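# Place the paper-filled crate on the yellow-taped spot

## Task

Get the crate onto the area outlined in yellow tape so that it stands upright, lies entirely inside the taped outline without overlapping the tape, and still holds every bit of its paper. The robot must not tip over or be left leaning, and the crate must stay in place on its own, not because the robot is holding it there.

## Robot and tools

ROBOT. A Hello Robot Stretch 4 with one arm: an omni-wheel base, a lift that rides up a mast, a telescoping arm that reaches forward, a wrist with yaw, pitch and roll joints, and a two-finger gripper. It is about 1.6 m tall, and the base rim lies within 0.23 m of the base origin. Cameras: head_camera (420x560), head_left_camera and head_right_camera (fisheye, 420x672), and wrist_camera (616x392). Camera intrinsics and base-to-camera transforms were given up front; they are slightly off, and the wrist camera's pose error grows with arm extension.

FRAMES. Base frame: origin on the floor under the base centre, x forward, y left, z up. hand_pose is reported in this frame and marks a point between the open fingertips; with all wrist joints at 0 its axes line up with the base frame. The printed value may be a little off. The odometry frame is the base frame as it stood when the scene began; heading is positive to the left, from -3.142 to 3.142.

execute_actions. Arguments: "actions", a list holding one action or none (none just reports state and images), and "cameras", a list of camera names or "all" (omitted or null gives all, [] gives none). An action contains "base", "joints", or both, optionally with "pace" and "contact_limits"; alternatively it is {"end_of_arm": "enable_torque"} alone, which powers wrist or gripper motors back on after a torque_fault. All motions in an action begin together and may finish at different times; one action runs at most 15 s.
- "base": an object with exactly one key, each a relative move counted from the base's last reported position: translate_m (metres, forward positive, -2 to 2), strafe_m (metres, left positive, -2 to 2), rotate_rad (radians, counter-clockwise from above positive, -3.2 to 3.2).
- "joints": absolute targets by name. lift_m 0 to 1.2 m; arm_m 0 to 0.55 m extension; wrist_yaw_rad -1.134 to 4.276 (0 points forward, positive turns left, 3.14 is stowed, above 3.4 the arm may block it); wrist_pitch_rad -1.117 to 4.259 (0 level, 1.57 pointing straight down); wrist_roll_rad -1.117 to 4.259 (0 puts both fingers at one height, positive rolls clockwise as seen from behind); gripper_m -0.038 to 0.141, the fingertip gap in metres (below 0 the tips press together). Tolerances for done: lift and arm ±0.004, yaw and roll ±0.02, pitch ±0.05, gripper ±0.004. A joint target past its range is clipped and flagged; any other bad value or unknown key rejects the whole call.
- "pace": "slow", "default", "fast" or "max". Base top speed 0.1, 0.3, 0.4, 0.6 m/s and 1, 2, 3, 4 rad/s respectively, lowered when the lift is above 0.2 (down to 0.3 m/s and 1 rad/s at 1.2).
- "contact_limits": {"arm_m": v}, v from 0 (gentlest) to 0.75 (firmest), default 0.5; the arm halts when it pushes harder.
A joint or base you omit may still be driving toward an earlier target without the status showing it. If a call reports a stop, the remaining execute_actions, wait and finished_scene calls in that same reply are skipped.

wait: "seconds" 0 to 10; returns state and images with nothing new commanded. zoom_image: "camera" and "region" [x0, y0, x1, y1] in pixels of that camera's latest full image, top-left origin, no more than 504x504. read_manual: only returns licence text. finished_scene: "scene" number; ends the scene irreversibly and says whether the goal was met, so the crate must already be settled.

RESULTS. base_status and joint_status describe how each motion ended: "done" (for the base, the wheels turned the commanded amount, slip included), "off_target" (stopped short, may still push), "contact_stop_at_<key>" (hit something; lift, arm or wheels go slack), "limit_stop_at_<name>" (a built-in limit, e.g. tilt or own_body), "time_out", "torque_fault" (a wrist or gripper motor overloaded and went limp until enable_torque). After these the old target is dropped. on_its_own covers things not commanded in that call; its "held at" is a held target, not a position. lidar_m: 12 distances in metres, 30-degree sectors, the 1st straight ahead then counter-clockwise (4th left, 7th behind, 10th right); "-" means nothing seen or closer than 0.25 m; it sees from about 0.15 m up, misses clear objects and thin legs. wrist_depth_mm: 7x7 grid of depths, 100 to 2000 mm, row by row from top left. base_odometry is wheel-based; if turned_by_wheels and turned_by_imu differ by over about 0.1 rad, the base slipped or bumped something. base_tilt in degrees (forward and right positive) has a fixed bias of up to 1.5. motor_effort is percent of maximum, positive toward larger joint values, peak in brackets; for wheel_0, wheel_1, wheel_2 positive turns the base right. A load in a level gripper moves wrist_pitch effort away from 0.

GRIPPING. Command a gap smaller than the object to grip; squeezing tighter pulls the object toward the wrist, opening pushes it out. gripper_m and "done" do not prove a hold; a firm squeeze shows as a clear gripper effort change. If fingertips jam on a surface below, raise the lift. At the start, sending lift_m 0.4 with wrist_yaw_rad 0 unfolds the wrist. Own-body stops are likely with pitch below -0.2 combined with roll below -0.4 or above 4.

CAUTIONS. Driving or turning with over 1 kg held and arm_m above 0.2 can tip the robot, worse at fast paces; steady pushing or pulling, especially high up or with a high contact limit, can too. Over 6 degrees of lean triggers limit_stop_at_tilt and freezes lift, arm and wheels. A level gripper holding more than about 2 kg, or pressing into something during base or arm moves, causes torque faults. Avoid dropping, slamming or shoving the crate hard, and keep the paper from spilling. Loose objects may occasionally get a brief external nudge. Between calls the robot keeps executing its last command.

Each tool is called after ">>>" as name([rows], argument=value, ...), one row to a line, values as JSON.

## Session

>>> execute_actions(actions=[])

Scene clock: 0.00 s.
base_odometry: x=+0.000 y=+0.000 heading=+0.000 (m, m, rad; odometry frame)
turned_by_wheels: +0.000 (rad since the last result)
turned_by_imu: +0.000 (rad since the last result)
base_tilt: forward=-0.8 right=+0.1 (deg)
lidar_m: 2.89 2.79 2.10 2.10 1.99 1.36 0.99 0.93 0.99 1.34 2.07 2.12
base_status: not commanded
joint_positions: lift_m=+0.226 arm_m=+0.003 wrist_yaw_rad=+3.115 wrist_pitch_rad=+0.018 wrist_roll_rad=+0.010 gripper_m=+0.057
joint_status: not commanded
motor_effort: lift_m=+19 arm_m=+0 wrist_yaw_rad=+0 wrist_pitch_rad=-2 wrist_roll_rad=-2 gripper_m=-3 wheel_0=+0 wheel_1=+0 wheel_2=+0 (%)
hand_pose: x=-0.1126 y=+0.0952 z=+0.3987 quat_wxyz=(+0.014, -0.009, +0.005, +1.000) (m; base frame)
wrist_depth_mm: - 136 1160 1336 1576 1983 - / - 136 1160 1336 1576 1983 - / - 129 217 1336 1618 1921 - / 112 134 281 1336 1576 1983 - / 878 991 1160 1336 1618 1921 - / 904 1008 211 1281 1537 1808 1983 / 891 946 1042 1078 189 1229 1205
pictures: head_camera, head_left_camera, head_right_camera, wrist_camera
Images, in order (width x height): head_camera 420x560, head_left_camera 420x672, head_right_camera 420x672, wrist_camera 616x392.

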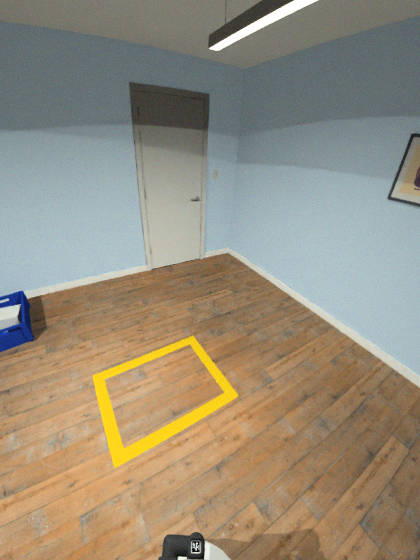

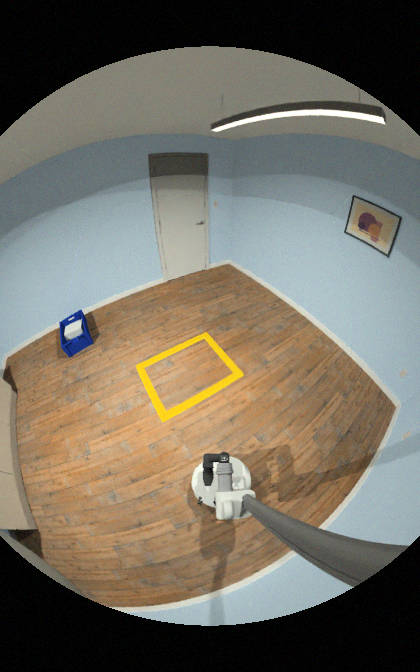

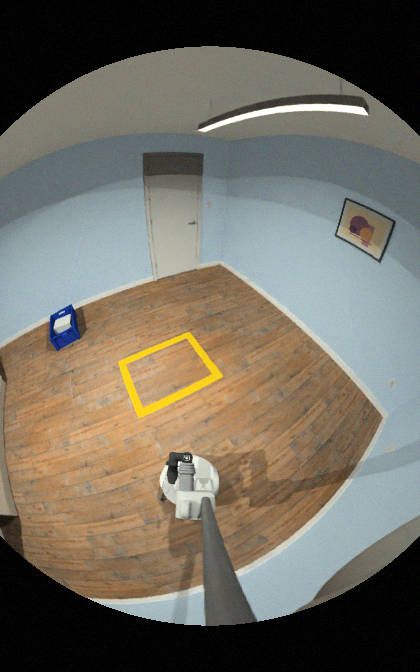

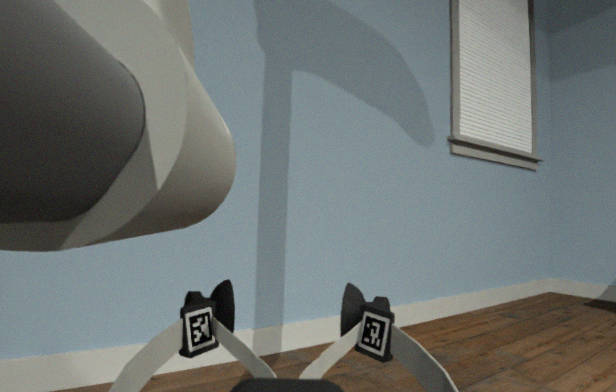

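>>> execute_actions([
  {"base":{"rotate_rad":0.75},"joints":{"lift_m":0.45,"wrist_yaw_rad":0,"wrist_pitch_rad":0.6}},
])

>>> zoom_image(camera="head_camera", region=[100,220,320,400])

Scene clock: 3.20 s.
base_odometry: x=+0.000 y=+0.000 heading=+0.750 (m, m, rad; odometry frame)
turned_by_wheels: +0.750 (rad since the last result)
turned_by_imu: +0.738 (rad since the last result)
base_tilt: forward=-0.8 right=+0.0 (deg)
lidar_m: 2.11 2.42 2.01 2.02 1.11 0.95 0.93 1.09 1.81 2.08 2.36 2.80
base_status: done
joint_positions: lift_m=+0.450 arm_m=+0.003 wrist_yaw_rad=+0.000 wrist_pitch_rad=+0.602 wrist_roll_rad=+0.010 gripper_m=+0.057
joint_status: all done
motor_effort: lift_m=+21(21) arm_m=+0(0) wrist_yaw_rad=+0(5) wrist_pitch_rad=-1(1) wrist_roll_rad=-1(2) gripper_m=-1(4) wheel_0=-1(6) wheel_1=+0(7) wheel_2=+0(9) (%)
hand_pose: x=+0.4113 y=-0.0873 z=+0.4648 quat_wxyz=(+0.955, +0.005, +0.296, -0.001) (m; base frame)
wrist_depth_mm: - - - - - - - / - - 1921 - - - - / 1464 1499 1576 1618 1708 1756 1808 / 1138 1182 1205 1229 1255 1308 1308 / 946 946 976 991 1008 1025 1042 / 788 798 211 831 820 854 866 / 683 676 676 699 189 750 759
pictures: head_camera, head_left_camera, head_right_camera, wrist_camera
camera_calibration (this result's frames):
wrist_camera: T_world_to_cam=[[-0.0171855, -0.998933, 0.0428571, -0.110645], [-0.534797, -0.027033, -0.844548, 0.675467], [0.844806, -0.0374338, -0.533762, 0.122429], [0, 0, 0, 1]] pos_world=[0.255908, -0.087684, 0.640554]
Images, in order (width x height): head_camera 420x560, head_left_camera 420x672, head_right_camera 420x672, wrist_camera 616x392.

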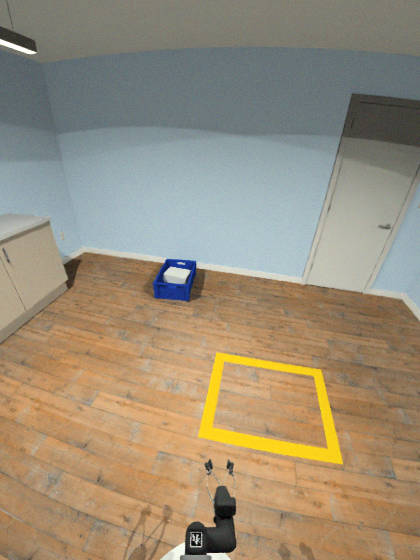

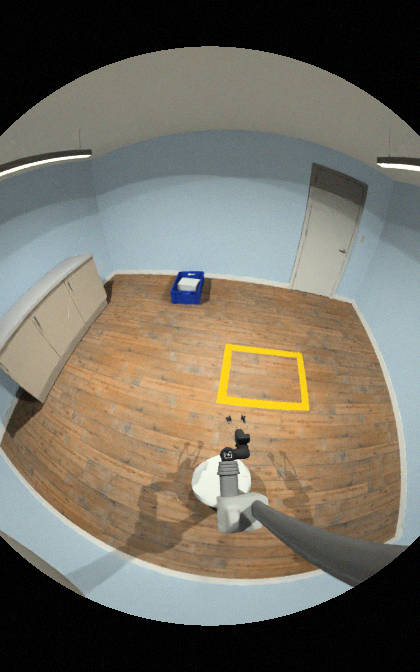

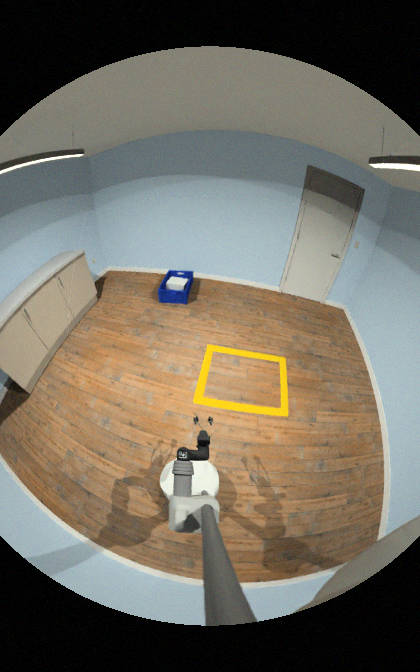

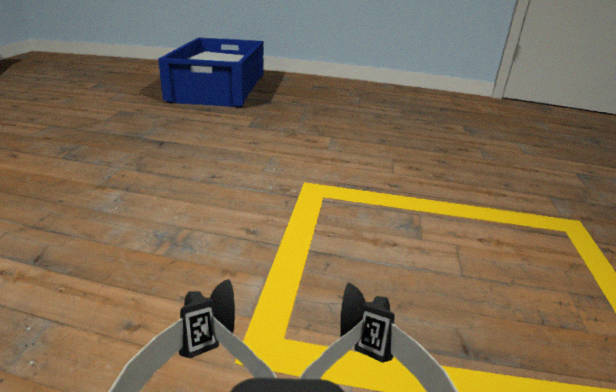

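Region (100, 220, 320, 400) of head_camera's 420x560 image, scaled by 2.291, with more detail than that image has; it fills the top 412 rows of this view, and the rest is white.

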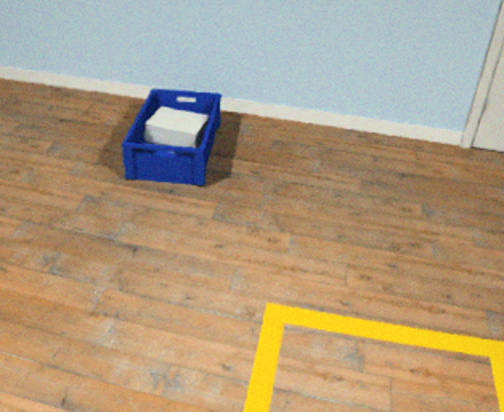

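>>> execute_actions([
  {"base":{"rotate_rad":-0.08},"joints":{"wrist_pitch_rad":1.57,"gripper_m":0.1}},
], cameras=[])

>>> execute_actions([
  {"base":{"translate_m":1.92},"pace":"fast"},
], cameras=[])

>>> execute_actions([
  {"base":{"rotate_rad":1.45},"joints":{"arm_m":0.3}},
])

Scene clock: 6.07 s.
base_odometry: x=+0.000 y=+0.000 heading=+0.670 (m, m, rad; odometry frame)
turned_by_wheels: -0.080 (rad since the last result)
turned_by_imu: -0.080 (rad since the last result)
base_tilt: forward=-0.8 right=+0.0 (deg)
lidar_m: 2.09 2.13 2.02 1.99 1.19 0.94 0.94 1.04 1.60 2.07 2.28 2.84
base_status: done
joint_positions: lift_m=+0.450 arm_m=+0.003 wrist_yaw_rad=+0.000 wrist_pitch_rad=+1.570 wrist_roll_rad=+0.010 gripper_m=+0.100
joint_status: all done
motor_effort: lift_m=+20(21) arm_m=+0(0) wrist_yaw_rad=+1(1) wrist_pitch_rad=+3(9) wrist_roll_rad=-1(1) gripper_m=-3(2) wheel_0=+0(4) wheel_1=+0(6) wheel_2=+0(4) (%)
hand_pose: x=+0.1738 y=-0.0874 z=+0.3396 quat_wxyz=(+0.708, +0.004, +0.707, -0.004) (m; base frame)
wrist_depth_mm: 559 569 574 580 585 591 597 / 554 564 569 574 585 585 591 / 554 554 564 569 574 585 591 / 544 554 559 564 569 580 585 / 539 544 359 564 564 574 574 / 343 336 342 345 410 574 574 / 330 332 336 340 343 564 569
pictures: none
No camera images: the call's "cameras" was empty. Leave "cameras" out to get every camera's image.

Scene clock: 12.23 s.
base_odometry: x=+1.505 y=+1.192 heading=+0.670 (m, m, rad; odometry frame)
turned_by_wheels: +0.000 (rad since the last result)
turned_by_imu: -0.004 (rad since the last result)
base_tilt: forward=-0.9 right=+0.1 (deg)
lidar_m: 0.87 0.49 0.36 0.62 1.92 2.90 2.85 2.96 2.37 2.30 1.13 0.90
base_status: done
joint_positions: lift_m=+0.450 arm_m=+0.003 wrist_yaw_rad=+0.000 wrist_pitch_rad=+1.570 wrist_roll_rad=+0.010 gripper_m=+0.100
joint_status: not commanded
motor_effort: lift_m=+20(21) arm_m=+0(0) wrist_yaw_rad=+0(1) wrist_pitch_rad=+3(3) wrist_roll_rad=-3(2) gripper_m=+0(0) wheel_0=-2(5) wheel_1=-2(3) wheel_2=-1(11) (%)
hand_pose: x=+0.1737 y=-0.0874 z=+0.3396 quat_wxyz=(+0.707, +0.004, +0.707, -0.004) (m; base frame)
wrist_depth_mm: 559 564 569 580 585 591 603 / 554 564 569 569 574 591 591 / 549 554 564 574 574 580 591 / 549 549 559 564 569 580 585 / 544 402 357 559 569 574 580 / 342 336 342 345 407 569 580 / 330 332 336 340 345 564 569
pictures: none
No camera images: the call's "cameras" was empty. Leave "cameras" out to get every camera's image.

Scene clock: 14.23 s.
base_odometry: x=+1.505 y=+1.192 heading=+2.120 (m, m, rad; odometry frame)
turned_by_wheels: +1.450 (rad since the last result)
turned_by_imu: +1.429 (rad since the last result)
base_tilt: forward=-0.8 right=+0.0 (deg)
lidar_m: 0.43 1.84 2.51 2.86 3.00 2.45 2.32 1.26 0.93 0.88 0.56 0.37
base_status: done
joint_positions: lift_m=+0.450 arm_m=+0.299 wrist_yaw_rad=+0.000 wrist_pitch_rad=+1.570 wrist_roll_rad=+0.010 gripper_m=+0.100
joint_status: all done
motor_effort: lift_m=+19(20) arm_m=+8(8) wrist_yaw_rad=-2(0) wrist_pitch_rad=+2(3) wrist_roll_rad=-1(2) gripper_m=-2(5) wheel_0=+1(8) wheel_1=+1(5) wheel_2=+2(8) (%)
hand_pose: x=+0.4699 y=-0.0874 z=+0.3397 quat_wxyz=(+0.707, +0.004, +0.707, -0.004) (m; base frame)
wrist_depth_mm: 554 564 569 402 449 452 427 / 554 559 564 564 574 554 427 / 549 554 559 564 569 549 421 / 544 554 559 564 564 508 418 / 539 539 554 559 564 492 413 / 539 544 554 554 496 544 462 / 535 535 549 338 343 359 351
pictures: head_camera, head_left_camera, head_right_camera, wrist_camera
camera_calibration (this result's frames):
wrist_camera: T_world_to_cam=[[0.0256224, -0.998921, 0.0387448, -0.123079], [-0.99891, -0.0270961, -0.0380025, 0.545252], [0.0390113, -0.0377289, -0.998526, 0.542628], [0, 0, 0, 1]] pos_world=[0.526643, -0.0876991, 0.567318]
Images, in order (width x height): head_camera 420x560, head_left_camera 420x672, head_right_camera 420x672, wrist_camera 616x392.

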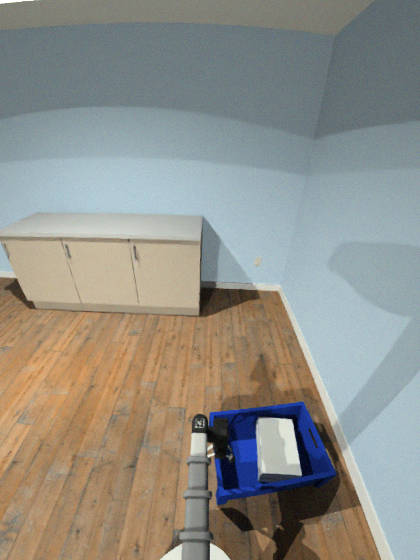

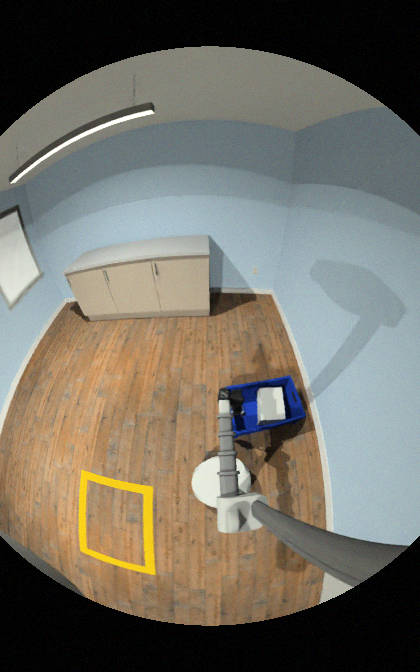

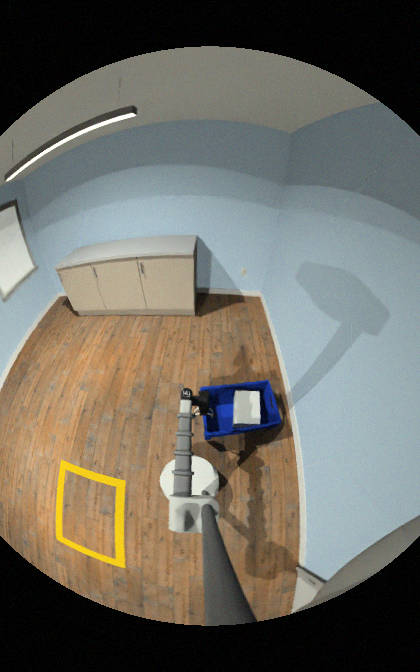

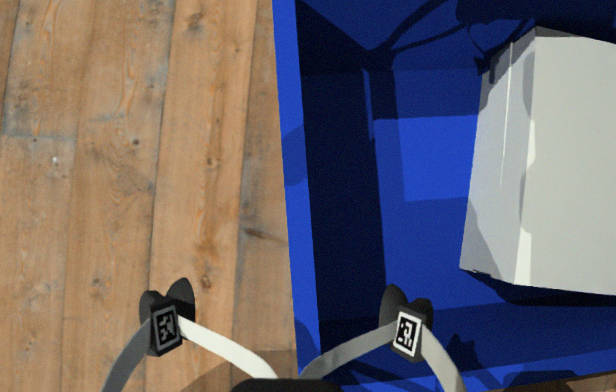

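>>> execute_actions([
  {"joints":{"arm_m":0.38,"lift_m":0.305}},
], cameras=["wrist_camera"])

>>> execute_actions([
  {"joints":{"gripper_m":-0.02}},
], cameras=["wrist_camera"])

>>> execute_actions([
  {"base":{"strafe_m":0.3},"pace":"slow"},
], cameras=["wrist_camera","head_left_camera"])

Scene clock: 16.37 s.
base_odometry: x=+1.505 y=+1.192 heading=+2.120 (m, m, rad; odometry frame)
turned_by_wheels: +0.000 (rad since the last result)
turned_by_imu: -0.001 (rad since the last result)
base_tilt: forward=-0.8 right=+0.1 (deg)
lidar_m: 0.43 1.85 2.53 2.86 2.99 2.43 2.34 1.25 0.91 0.88 0.57 0.35
base_status: not commanded
joint_positions: lift_m=+0.305 arm_m=+0.379 wrist_yaw_rad=+0.000 wrist_pitch_rad=+1.570 wrist_roll_rad=+0.010 gripper_m=+0.100
joint_status: all done
motor_effort: lift_m=+17(19) arm_m=+7(9) wrist_yaw_rad=+0(0) wrist_pitch_rad=+2(3) wrist_roll_rad=-1(1) gripper_m=-3(3) wheel_0=+1(1) wheel_1=+1(1) wheel_2=+1(2) (%)
hand_pose: x=+0.5498 y=-0.0874 z=+0.1949 quat_wxyz=(+0.707, +0.004, +0.707, -0.004) (m; base frame)
wrist_depth_mm: 413 415 424 240 274 281 296 / 410 415 421 320 392 404 377 / 410 410 415 415 424 427 394 / 404 407 415 413 418 424 382 / 399 407 410 196 415 421 366 / 399 402 407 407 413 418 353 / 397 399 407 193 407 415 345
pictures: wrist_camera
camera_calibration (this result's frames):
wrist_camera: T_world_to_cam=[[0.0254757, -0.998925, 0.0387378, -0.119435], [-0.998925, -0.0269386, -0.0377242, 0.619533], [0.0387272, -0.0377351, -0.998537, 0.395093], [0, 0, 0, 1]] pos_world=[0.606608, -0.0877081, 0.422513]
Images, in order (width x height): wrist_camera 616x392.

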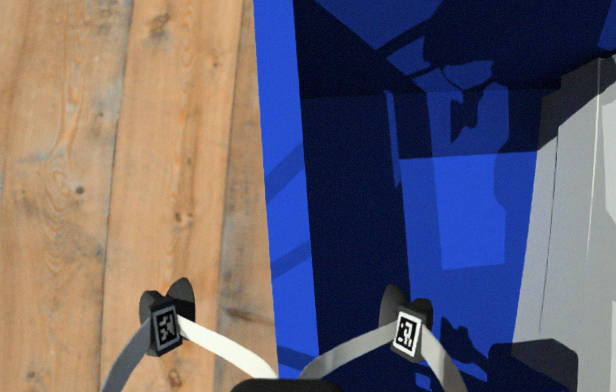

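Scene clock: 18.30 s.
base_odometry: x=+1.505 y=+1.192 heading=+2.119 (m, m, rad; odometry frame)
turned_by_wheels: -0.001 (rad since the last result)
turned_by_imu: -0.001 (rad since the last result)
base_tilt: forward=-0.8 right=+0.1 (deg)
lidar_m: 0.42 1.84 2.50 2.84 3.00 2.42 2.34 1.26 0.92 0.88 0.57 0.33
base_status: not commanded
joint_positions: lift_m=+0.304 arm_m=+0.379 wrist_yaw_rad=+0.004 wrist_pitch_rad=+1.565 wrist_roll_rad=+0.008 gripper_m=-0.019
joint_status: all done
motor_effort: lift_m=+29(29) arm_m=+6(7) wrist_yaw_rad=-10(12) wrist_pitch_rad=+16(19) wrist_roll_rad=+6(6) gripper_m=-32(28) wheel_0=-3(2) wheel_1=-1(1) wheel_2=-1(1) (%)
hand_pose: x=+0.5518 y=-0.0874 z=+0.1939 quat_wxyz=(+0.709, +0.001, +0.705, -0.001) (m; base frame)
wrist_depth_mm: 404 410 415 244 276 283 296 / 404 407 413 324 394 407 382 / 399 402 410 410 415 421 402 / 397 399 404 407 413 418 392 / 397 399 404 189 407 413 368 / 394 397 399 188 407 410 351 / 392 154 179 186 174 410 345
pictures: wrist_camera
camera_calibration (this result's frames):
wrist_camera: T_world_to_cam=[[0.0318231, -0.998737, 0.0388777, -0.122953], [-0.998526, -0.0334794, -0.0427224, 0.621722], [0.04397, -0.0374609, -0.99833, 0.391075], [0, 0, 0, 1]] pos_world=[0.607523, -0.0873326, 0.421764]
Images, in order (width x height): wrist_camera 616x392.

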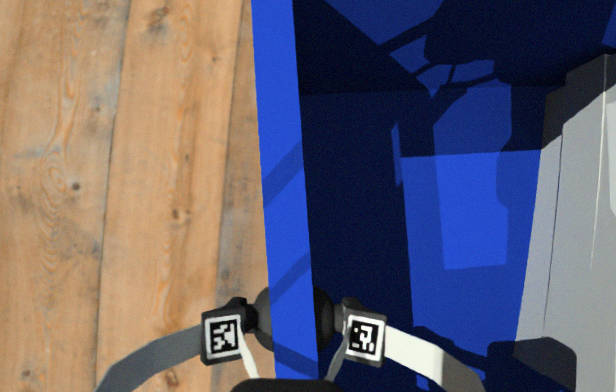

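Scene clock: 22.43 s.
base_odometry: x=+1.249 y=+1.036 heading=+2.118 (m, m, rad; odometry frame)
turned_by_wheels: -0.001 (rad since the last result)
turned_by_imu: -0.006 (rad since the last result)
base_tilt: forward=-0.8 right=+0.1 (deg)
lidar_m: 0.36 1.85 2.62 2.56 2.66 2.43 2.35 1.65 1.24 1.17 0.52 0.37
base_status: done
joint_positions: lift_m=+0.304 arm_m=+0.379 wrist_yaw_rad=+0.001 wrist_pitch_rad=+1.569 wrist_roll_rad=+0.009 gripper_m=-0.019
joint_status: not commanded
motor_effort: lift_m=+31(30) arm_m=+6(6) wrist_yaw_rad=-4(12) wrist_pitch_rad=+5(16) wrist_roll_rad=+0(5) gripper_m=-27(27) wheel_0=-9(17) wheel_1=-1(0) wheel_2=-5(7) (%)
hand_pose: x=+0.5505 y=-0.0874 z=+0.1938 quat_wxyz=(+0.708, +0.003, +0.706, -0.003) (m; base frame)
wrist_depth_mm: 404 407 413 229 265 263 258 / 402 404 410 317 375 373 364 / 399 402 407 410 413 418 421 / 397 402 404 407 413 418 402 / 394 397 402 404 410 415 382 / 392 394 397 193 410 413 353 / 389 271 287 186 175 410 342
pictures: head_left_camera, wrist_camera
camera_calibration (this result's frames):
wrist_camera: T_world_to_cam=[[0.027326, -0.998874, 0.0387711, -0.120429], [-0.998824, -0.0288372, -0.0389684, 0.620207], [0.0400426, -0.0376607, -0.998488, 0.393203], [0, 0, 0, 1]] pos_world=[0.607024, -0.0875996, 0.421446]
Images, in order (width x height): head_left_camera 420x672, wrist_camera 616x392.

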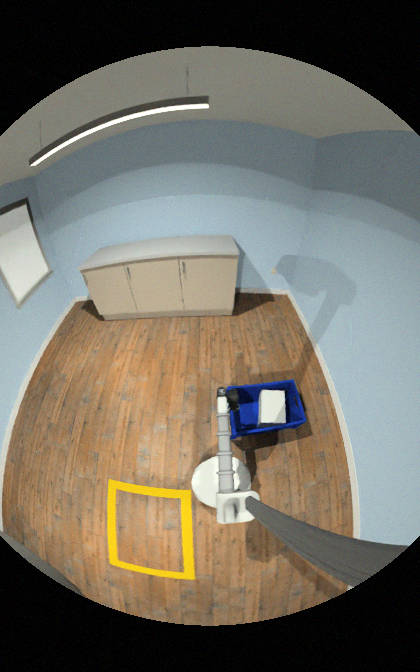

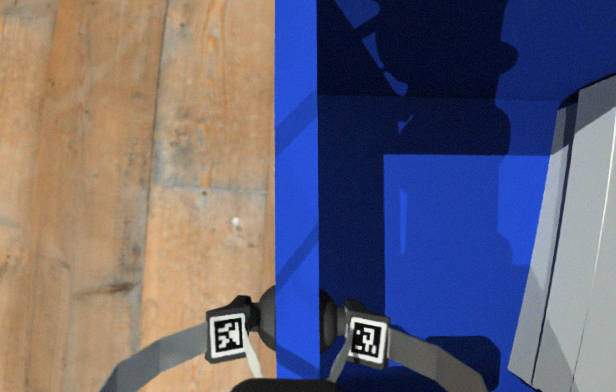

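>>> execute_actions([
  {"base":{"rotate_rad":0.8},"pace":"slow"},
], cameras=["wrist_camera","head_left_camera"])

Scene clock: 25.03 s.
base_odometry: x=+1.249 y=+1.036 heading=+2.917 (m, m, rad; odometry frame)
turned_by_wheels: +0.799 (rad since the last result)
turned_by_imu: +0.780 (rad since the last result)
base_tilt: forward=-0.8 right=+0.1 (deg)
lidar_m: 0.34 2.55 2.55 2.66 2.34 2.29 1.36 1.19 1.20 0.52 0.35 0.31
base_status: done
joint_positions: lift_m=+0.304 arm_m=+0.378 wrist_yaw_rad=-0.008 wrist_pitch_rad=+1.575 wrist_roll_rad=+0.016 gripper_m=-0.019
joint_status: not commanded
on_its_own: wrist_yaw_rad is at rest, and its effort (+23) is outside its rest range (-13 to +13); wrist_roll_rad is at rest, and its effort (-19) is outside its rest range (-13 to +13)
motor_effort: lift_m=+28(31) arm_m=+9(9) wrist_yaw_rad=+23(28) wrist_pitch_rad=-12(28) wrist_roll_rad=-19(19) gripper_m=-27(28) wheel_0=-5(23) wheel_1=-2(12) wheel_2=-5(18) (%)
hand_pose: x=+0.5474 y=-0.0874 z=+0.1940 quat_wxyz=(+0.706, +0.009, +0.709, -0.009) (m; base frame)
wrist_depth_mm: 407 410 413 418 421 200 202 / 404 407 413 415 249 248 215 / 399 407 410 415 196 334 273 / 399 402 407 413 413 418 370 / 397 402 404 207 410 415 418 / 397 399 197 190 410 415 415 / 392 151 192 189 173 410 353
pictures: head_left_camera, wrist_camera
camera_calibration (this result's frames):
wrist_camera: T_world_to_cam=[[0.011517, -0.999187, 0.0386354, -0.111687], [-0.999384, -0.0127829, -0.0326805, 0.617621], [0.0331478, -0.0382352, -0.998719, 0.397296], [0, 0, 0, 1]] pos_world=[0.605358, -0.0885104, 0.421286]
Images, in order (width x height): head_left_camera 420x672, wrist_camera 616x392.

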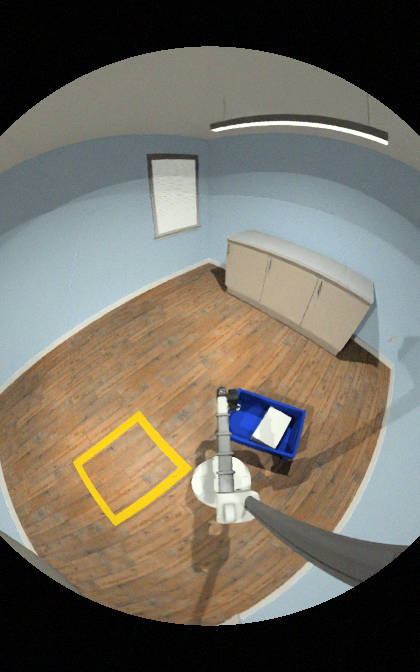

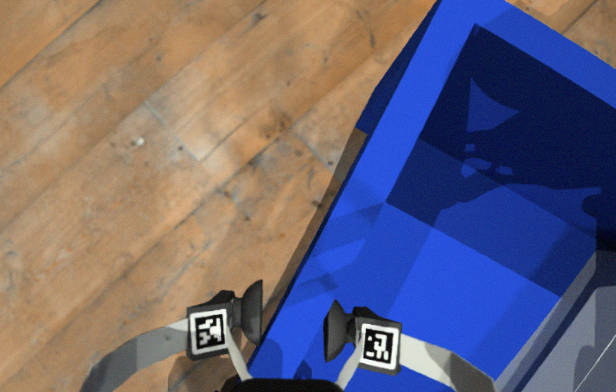

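>>> execute_actions([
  {"base":{"strafe_m":0.3},"pace":"slow"},
], cameras=["head_left_camera"])

>>> execute_actions([
  {"base":{"rotate_rad":0.82},"joints":{"arm_m":0.3},"pace":"slow"},
], cameras=["head_left_camera","wrist_camera"])

Scene clock: 29.67 s.
base_odometry: x=+1.182 y=+0.744 heading=+2.915 (m, m, rad; odometry frame)
turned_by_wheels: -0.002 (rad since the last result)
turned_by_imu: -0.008 (rad since the last result)
base_tilt: forward=-0.9 right=+0.1 (deg)
lidar_m: 0.34 2.34 2.34 2.43 2.11 2.11 1.57 1.39 1.38 1.66 0.47 0.37
base_status: done
joint_positions: lift_m=+0.304 arm_m=+0.379 wrist_yaw_rad=-0.004 wrist_pitch_rad=+1.574 wrist_roll_rad=+0.013 gripper_m=-0.019
joint_status: not commanded
motor_effort: lift_m=+28(28) arm_m=+8(9) wrist_yaw_rad=+13(26) wrist_pitch_rad=-10(24) wrist_roll_rad=-10(20) gripper_m=-24(27) wheel_0=-13(17) wheel_1=-4(0) wheel_2=-11(14) (%)
hand_pose: x=+0.5481 y=-0.0874 z=+0.1940 quat_wxyz=(+0.706, +0.006, +0.708, -0.006) (m; base frame)
wrist_depth_mm: 404 407 415 421 232 229 213 / 402 407 410 415 314 304 282 / 399 404 410 413 415 421 402 / 397 399 407 410 413 421 424 / 394 399 404 407 413 418 415 / 392 397 399 192 410 415 373 / 392 392 181 189 173 407 342
pictures: head_left_camera
Images, in order (width x height): head_left_camera 420x672.

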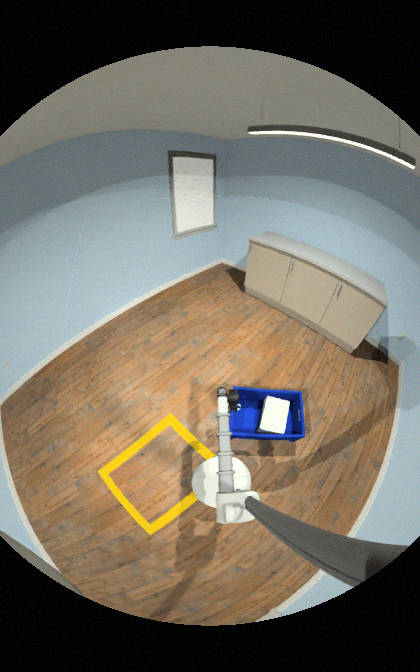

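Scene clock: 31.77 s.
base_odometry: x=+1.182 y=+0.744 heading=-2.550 (m, m, rad; odometry frame)
turned_by_wheels: +0.819 (rad since the last result)
turned_by_imu: +0.800 (rad since the last result)
base_tilt: forward=-0.8 right=+0.2 (deg)
lidar_m: 0.33 2.47 2.18 2.11 1.90 1.41 1.38 1.47 2.10 0.42 0.27 0.26
base_status: done
joint_positions: lift_m=+0.304 arm_m=+0.301 wrist_yaw_rad=-0.008 wrist_pitch_rad=+1.576 wrist_roll_rad=+0.016 gripper_m=-0.019
joint_status: all done
on_its_own: wrist_yaw_rad is at rest, and its effort (+24) is outside its rest range (-13 to +13); wrist_roll_rad is at rest, and its effort (-19) is outside its rest range (-13 to +13)
motor_effort: lift_m=+28(28) arm_m=-6(8) wrist_yaw_rad=+24(27) wrist_pitch_rad=-14(25) wrist_roll_rad=-19(18) gripper_m=-28(28) wheel_0=-5(24) wheel_1=-3(13) wheel_2=-7(18) (%)
hand_pose: x=+0.4699 y=-0.0874 z=+0.1940 quat_wxyz=(+0.705, +0.009, +0.709, -0.009) (m; base frame)
wrist_depth_mm: 404 410 413 418 421 200 202 / 402 407 410 415 213 251 218 / 399 404 410 413 196 340 278 / 399 402 407 410 415 418 379 / 397 399 407 399 413 415 418 / 397 399 197 191 410 415 418 / 392 153 192 189 173 413 355
pictures: head_left_camera, wrist_camera
camera_calibration (this result's frames):
wrist_camera: T_world_to_cam=[[0.0115878, -0.999187, 0.0386199, -0.110822], [-0.999407, -0.0128252, -0.0319489, 0.539995], [0.0324182, -0.0382268, -0.998743, 0.400216], [0, 0, 0, 1]] pos_world=[0.527985, -0.0885074, 0.421245]
Images, in order (width x height): head_left_camera 420x672, wrist_camera 616x392.

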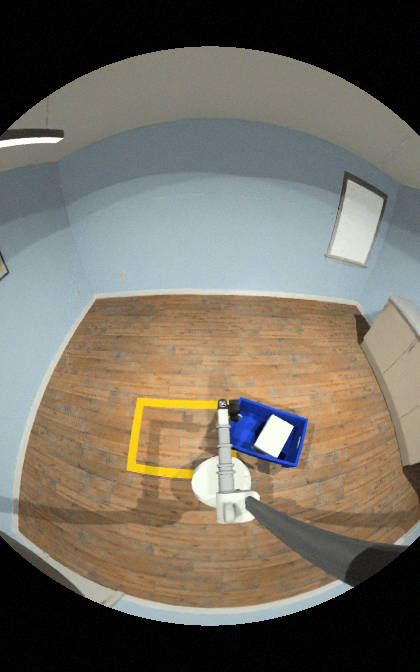

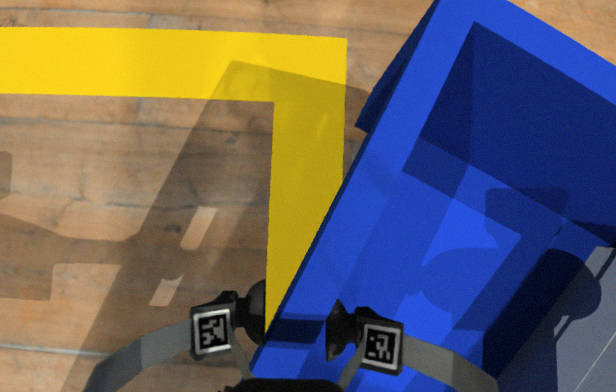

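>>> execute_actions([
  {"base":{"translate_m":-0.11},"pace":"slow"},
], cameras=[])

>>> execute_actions([
  {"base":{"strafe_m":0.67},"pace":"slow"},
])

Scene clock: 35.23 s.
base_odometry: x=+1.273 y=+0.805 heading=-2.549 (m, m, rad; odometry frame)
turned_by_wheels: +0.001 (rad since the last result)
turned_by_imu: +0.000 (rad since the last result)
base_tilt: forward=-0.8 right=+0.2 (deg)
lidar_m: 0.31 2.59 2.19 2.11 1.74 1.31 1.26 1.37 1.93 1.98 0.34 0.34
base_status: done
joint_positions: lift_m=+0.304 arm_m=+0.301 wrist_yaw_rad=-0.002 wrist_pitch_rad=+1.566 wrist_roll_rad=+0.014 gripper_m=-0.019
joint_status: not commanded
motor_effort: lift_m=+28(28) arm_m=-6(6) wrist_yaw_rad=+6(23) wrist_pitch_rad=+15(16) wrist_roll_rad=-13(19) gripper_m=-25(29) wheel_0=+2(7) wheel_1=+0(1) wheel_2=+5(4) (%)
hand_pose: x=+0.4734 y=-0.0874 z=+0.1940 quat_wxyz=(+0.709, +0.006, +0.705, -0.006) (m; base frame)
wrist_depth_mm: 410 415 418 424 232 220 204 / 410 413 415 415 315 285 260 / 407 410 413 413 415 418 362 / 402 407 410 410 415 421 424 / 399 404 404 193 413 415 415 / 397 399 200 191 410 413 362 / 394 151 188 189 174 407 334
pictures: none
No camera images: the call's "cameras" was empty. Leave "cameras" out to get every camera's image.

Scene clock: 43.10 s.
base_odometry: x=+1.646 y=+0.249 heading=-2.551 (m, m, rad; odometry frame)
turned_by_wheels: -0.001 (rad since the last result)
turned_by_imu: -0.016 (rad since the last result)
base_tilt: forward=-0.7 right=+0.0 (deg)
lidar_m: 0.35 1.99 1.49 1.45 1.54 1.29 1.23 1.33 1.84 2.66 0.40 0.28
base_status: done
joint_positions: lift_m=+0.304 arm_m=+0.301 wrist_yaw_rad=+0.000 wrist_pitch_rad=+1.571 wrist_roll_rad=+0.010 gripper_m=-0.019
joint_status: not commanded
motor_effort: lift_m=+28(28) arm_m=-7(7) wrist_yaw_rad=-1(11) wrist_pitch_rad=+0(16) wrist_roll_rad=+0(12) gripper_m=-26(29) wheel_0=-10(20) wheel_1=-2(5) wheel_2=-6(11) (%)
hand_pose: x=+0.4721 y=-0.0874 z=+0.1940 quat_wxyz=(+0.707, +0.003, +0.707, -0.003) (m; base frame)
wrist_depth_mm: 407 410 415 250 260 246 236 / 402 407 415 370 359 336 317 / 402 404 413 413 415 424 427 / 399 402 410 193 415 421 424 / 397 402 404 407 413 418 397 / 392 399 402 194 410 415 359 / 392 392 177 190 175 410 340
pictures: head_camera, head_left_camera, head_right_camera, wrist_camera
camera_calibration (this result's frames):
wrist_camera: T_world_to_cam=[[0.0260684, -0.99891, 0.0387238, -0.117695], [-0.99893, -0.02751, -0.0371742, 0.541756], [0.038199, -0.0377133, -0.998558, 0.397418], [0, 0, 0, 1]] pos_world=[0.529063, -0.0876755, 0.421542]
Images, in order (width x height): head_camera 420x560, head_left_camera 420x672, head_right_camera 420x672, wrist_camera 616x392.

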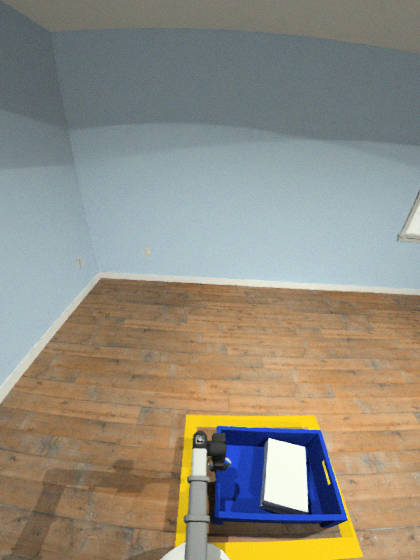

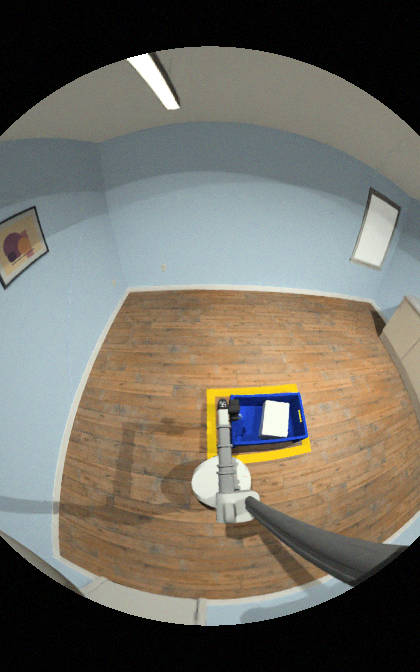

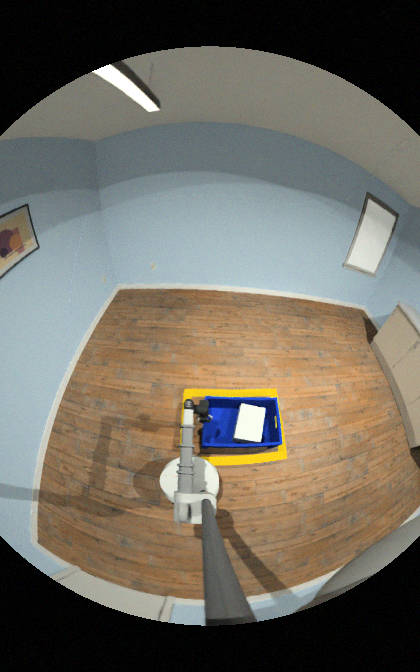

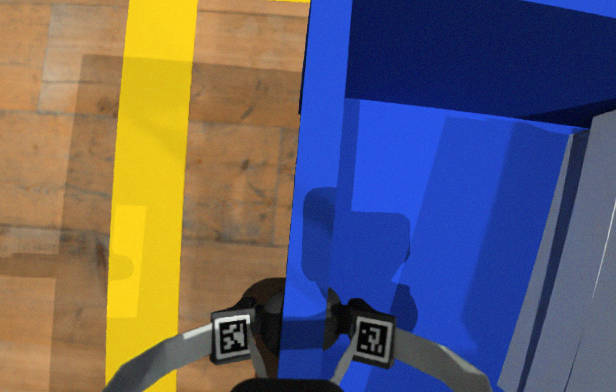

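>>> execute_actions([
  {"base":{"strafe_m":0.055},"pace":"slow"},
], cameras=[])

>>> execute_actions([
  {"joints":{"gripper_m":0.07}},
], cameras=[])

>>> execute_actions([
  {"joints":{"lift_m":0.45}},
], cameras=[])

>>> execute_actions([
  {"base":{"strafe_m":-0.62},"joints":{"lift_m":0.6}},
])

Scene clock: 45.30 s.
base_odometry: x=+1.677 y=+0.204 heading=-2.552 (m, m, rad; odometry frame)
turned_by_wheels: -0.002 (rad since the last result)
turned_by_imu: -0.003 (rad since the last result)
base_tilt: forward=-0.8 right=+0.0 (deg)
lidar_m: 0.36 1.94 1.44 1.39 1.48 1.28 1.22 1.31 1.85 2.71 0.38 0.30
base_status: done
joint_positions: lift_m=+0.304 arm_m=+0.301 wrist_yaw_rad=+0.000 wrist_pitch_rad=+1.571 wrist_roll_rad=+0.010 gripper_m=-0.019
joint_status: not commanded
motor_effort: lift_m=+28(28) arm_m=-6(7) wrist_yaw_rad=-2(2) wrist_pitch_rad=+0(0) wrist_roll_rad=+1(0) gripper_m=-25(24) wheel_0=-13(21) wheel_1=-2(3) wheel_2=-6(6) (%)
hand_pose: x=+0.4721 y=-0.0874 z=+0.1940 quat_wxyz=(+0.707, +0.003, +0.707, -0.003) (m; base frame)
wrist_depth_mm: 407 410 415 197 260 247 236 / 402 410 410 373 359 336 319 / 399 404 410 413 418 421 424 / 397 402 407 193 415 421 424 / 397 399 407 407 415 415 397 / 394 397 402 193 410 413 359 / 392 394 179 189 176 410 338
pictures: none
No camera images: the call's "cameras" was empty. Leave "cameras" out to get every camera's image.

Scene clock: 46.93 s.
base_odometry: x=+1.677 y=+0.203 heading=-2.551 (m, m, rad; odometry frame)
turned_by_wheels: +0.001 (rad since the last result)
turned_by_imu: +0.001 (rad since the last result)
base_tilt: forward=-0.8 right=-0.1 (deg)
lidar_m: 0.35 1.94 1.45 1.40 1.48 1.25 1.23 1.30 1.86 2.71 0.41 0.29
base_status: not commanded
joint_positions: lift_m=+0.305 arm_m=+0.301 wrist_yaw_rad=+0.000 wrist_pitch_rad=+1.571 wrist_roll_rad=+0.011 gripper_m=+0.070
joint_status: all done
motor_effort: lift_m=+19(28) arm_m=-6(7) wrist_yaw_rad=+0(7) wrist_pitch_rad=+0(10) wrist_roll_rad=-3(3) gripper_m=-2(26) wheel_0=-3(14) wheel_1=-1(2) wheel_2=+0(6) (%)
hand_pose: x=+0.4720 y=-0.0874 z=+0.1947 quat_wxyz=(+0.707, +0.004, +0.707, -0.004) (m; base frame)
wrist_depth_mm: 413 415 421 424 246 239 229 / 413 415 418 421 347 324 306 / 407 413 415 415 424 427 430 / 404 407 413 198 421 424 427 / 402 404 413 413 415 421 407 / 399 402 407 196 413 418 375 / 397 397 402 193 193 413 347
pictures: none
No camera images: the call's "cameras" was empty. Leave "cameras" out to get every camera's image.

Scene clock: 48.60 s.
base_odometry: x=+1.677 y=+0.203 heading=-2.551 (m, m, rad; odometry frame)
turned_by_wheels: +0.000 (rad since the last result)
turned_by_imu: +0.000 (rad since the last result)
base_tilt: forward=-0.9 right=+0.0 (deg)
lidar_m: 0.37 1.94 1.45 1.39 1.46 1.28 1.23 1.32 1.86 2.70 0.39 0.29
base_status: not commanded
joint_positions: lift_m=+0.450 arm_m=+0.301 wrist_yaw_rad=+0.000 wrist_pitch_rad=+1.571 wrist_roll_rad=+0.011 gripper_m=+0.070
joint_status: all done
motor_effort: lift_m=+21(21) arm_m=-6(7) wrist_yaw_rad=+0(0) wrist_pitch_rad=+1(1) wrist_roll_rad=-3(2) gripper_m=-2(2) wheel_0=-2(3) wheel_1=-1(1) wheel_2=+0(0) (%)
hand_pose: x=+0.4721 y=-0.0874 z=+0.3396 quat_wxyz=(+0.707, +0.004, +0.707, -0.004) (m; base frame)
wrist_depth_mm: 559 559 564 574 580 591 597 / 554 559 564 436 370 373 591 / 549 554 564 564 569 512 433 / 544 549 554 564 569 574 421 / 544 549 554 554 564 554 415 / 539 544 549 554 559 496 410 / 530 535 544 336 192 449 410
pictures: none
No camera images: the call's "cameras" was empty. Leave "cameras" out to get every camera's image.

Scene clock: 52.00 s.
base_odometry: x=+1.331 y=+0.718 heading=-2.551 (m, m, rad; odometry frame)
turned_by_wheels: +0.000 (rad since the last result)
turned_by_imu: -0.001 (rad since the last result)
base_tilt: forward=-0.7 right=+0.2 (deg)
lidar_m: 0.25 0.26 0.37 2.01 1.74 1.31 1.25 1.33 1.88 2.08 2.20 2.55
base_status: done
joint_positions: lift_m=+0.600 arm_m=+0.301 wrist_yaw_rad=+0.000 wrist_pitch_rad=+1.570 wrist_roll_rad=+0.011 gripper_m=+0.070
joint_status: all done
motor_effort: lift_m=+21(23) arm_m=-6(7) wrist_yaw_rad=+0(2) wrist_pitch_rad=-1(1) wrist_roll_rad=-2(3) gripper_m=-1(7) wheel_0=-1(7) wheel_1=+2(6) wheel_2=+1(1) (%)
hand_pose: x=+0.4721 y=-0.0874 z=+0.4896 quat_wxyz=(+0.707, +0.004, +0.707, -0.004) (m; base frame)
wrist_depth_mm: 707 715 723 723 741 750 759 / 699 715 715 723 741 750 741 / 603 544 603 723 723 741 741 / 683 544 647 715 723 732 732 / 535 539 647 715 715 732 732 / 525 535 480 707 715 715 732 / 559 530 585 699 193 715 715
pictures: head_camera, head_left_camera, head_right_camera, wrist_camera
camera_calibration (this result's frames):
wrist_camera: T_world_to_cam=[[0.0249045, -0.998939, 0.0387281, -0.128597], [-0.998955, -0.0263529, -0.0373483, 0.552945], [0.0383293, -0.0377575, -0.998552, 0.692516], [0, 0, 0, 1]] pos_world=[0.529026, -0.0877415, 0.717144]
Images, in order (width x height): head_camera 420x560, head_left_camera 420x672, head_right_camera 420x672, wrist_camera 616x392.

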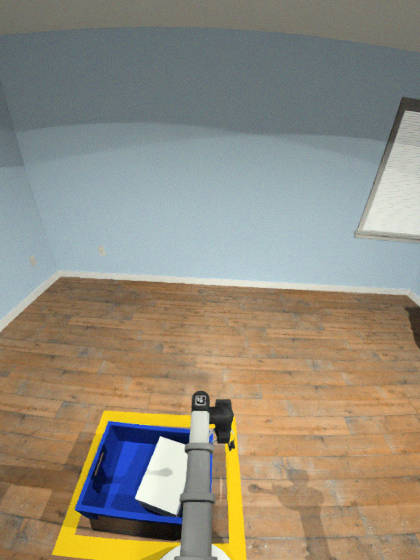

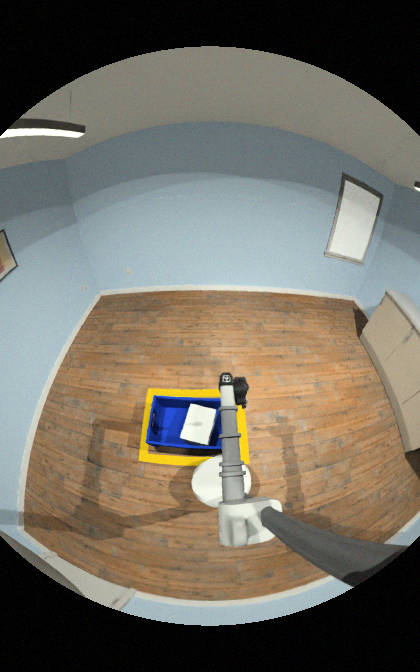

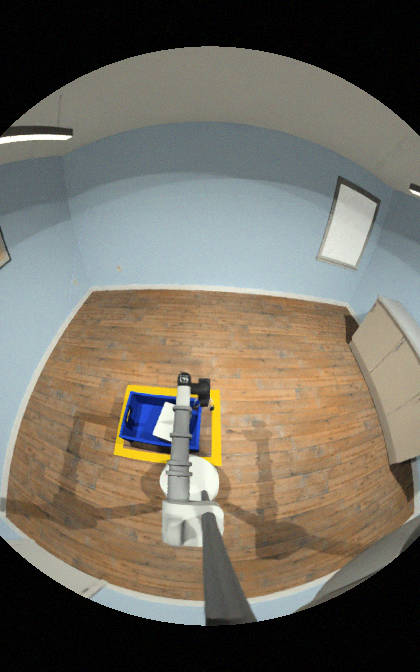

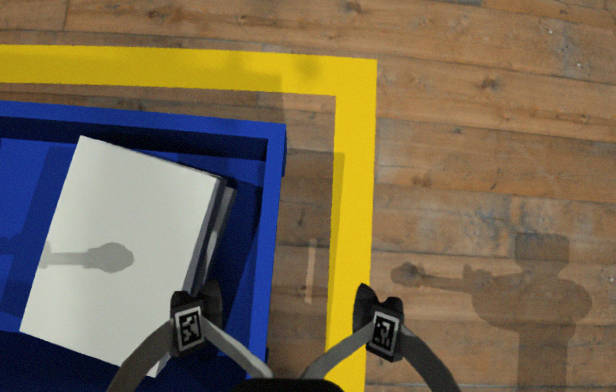

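>>> finished_scene(scene=1)

The scene is finished: the task was done.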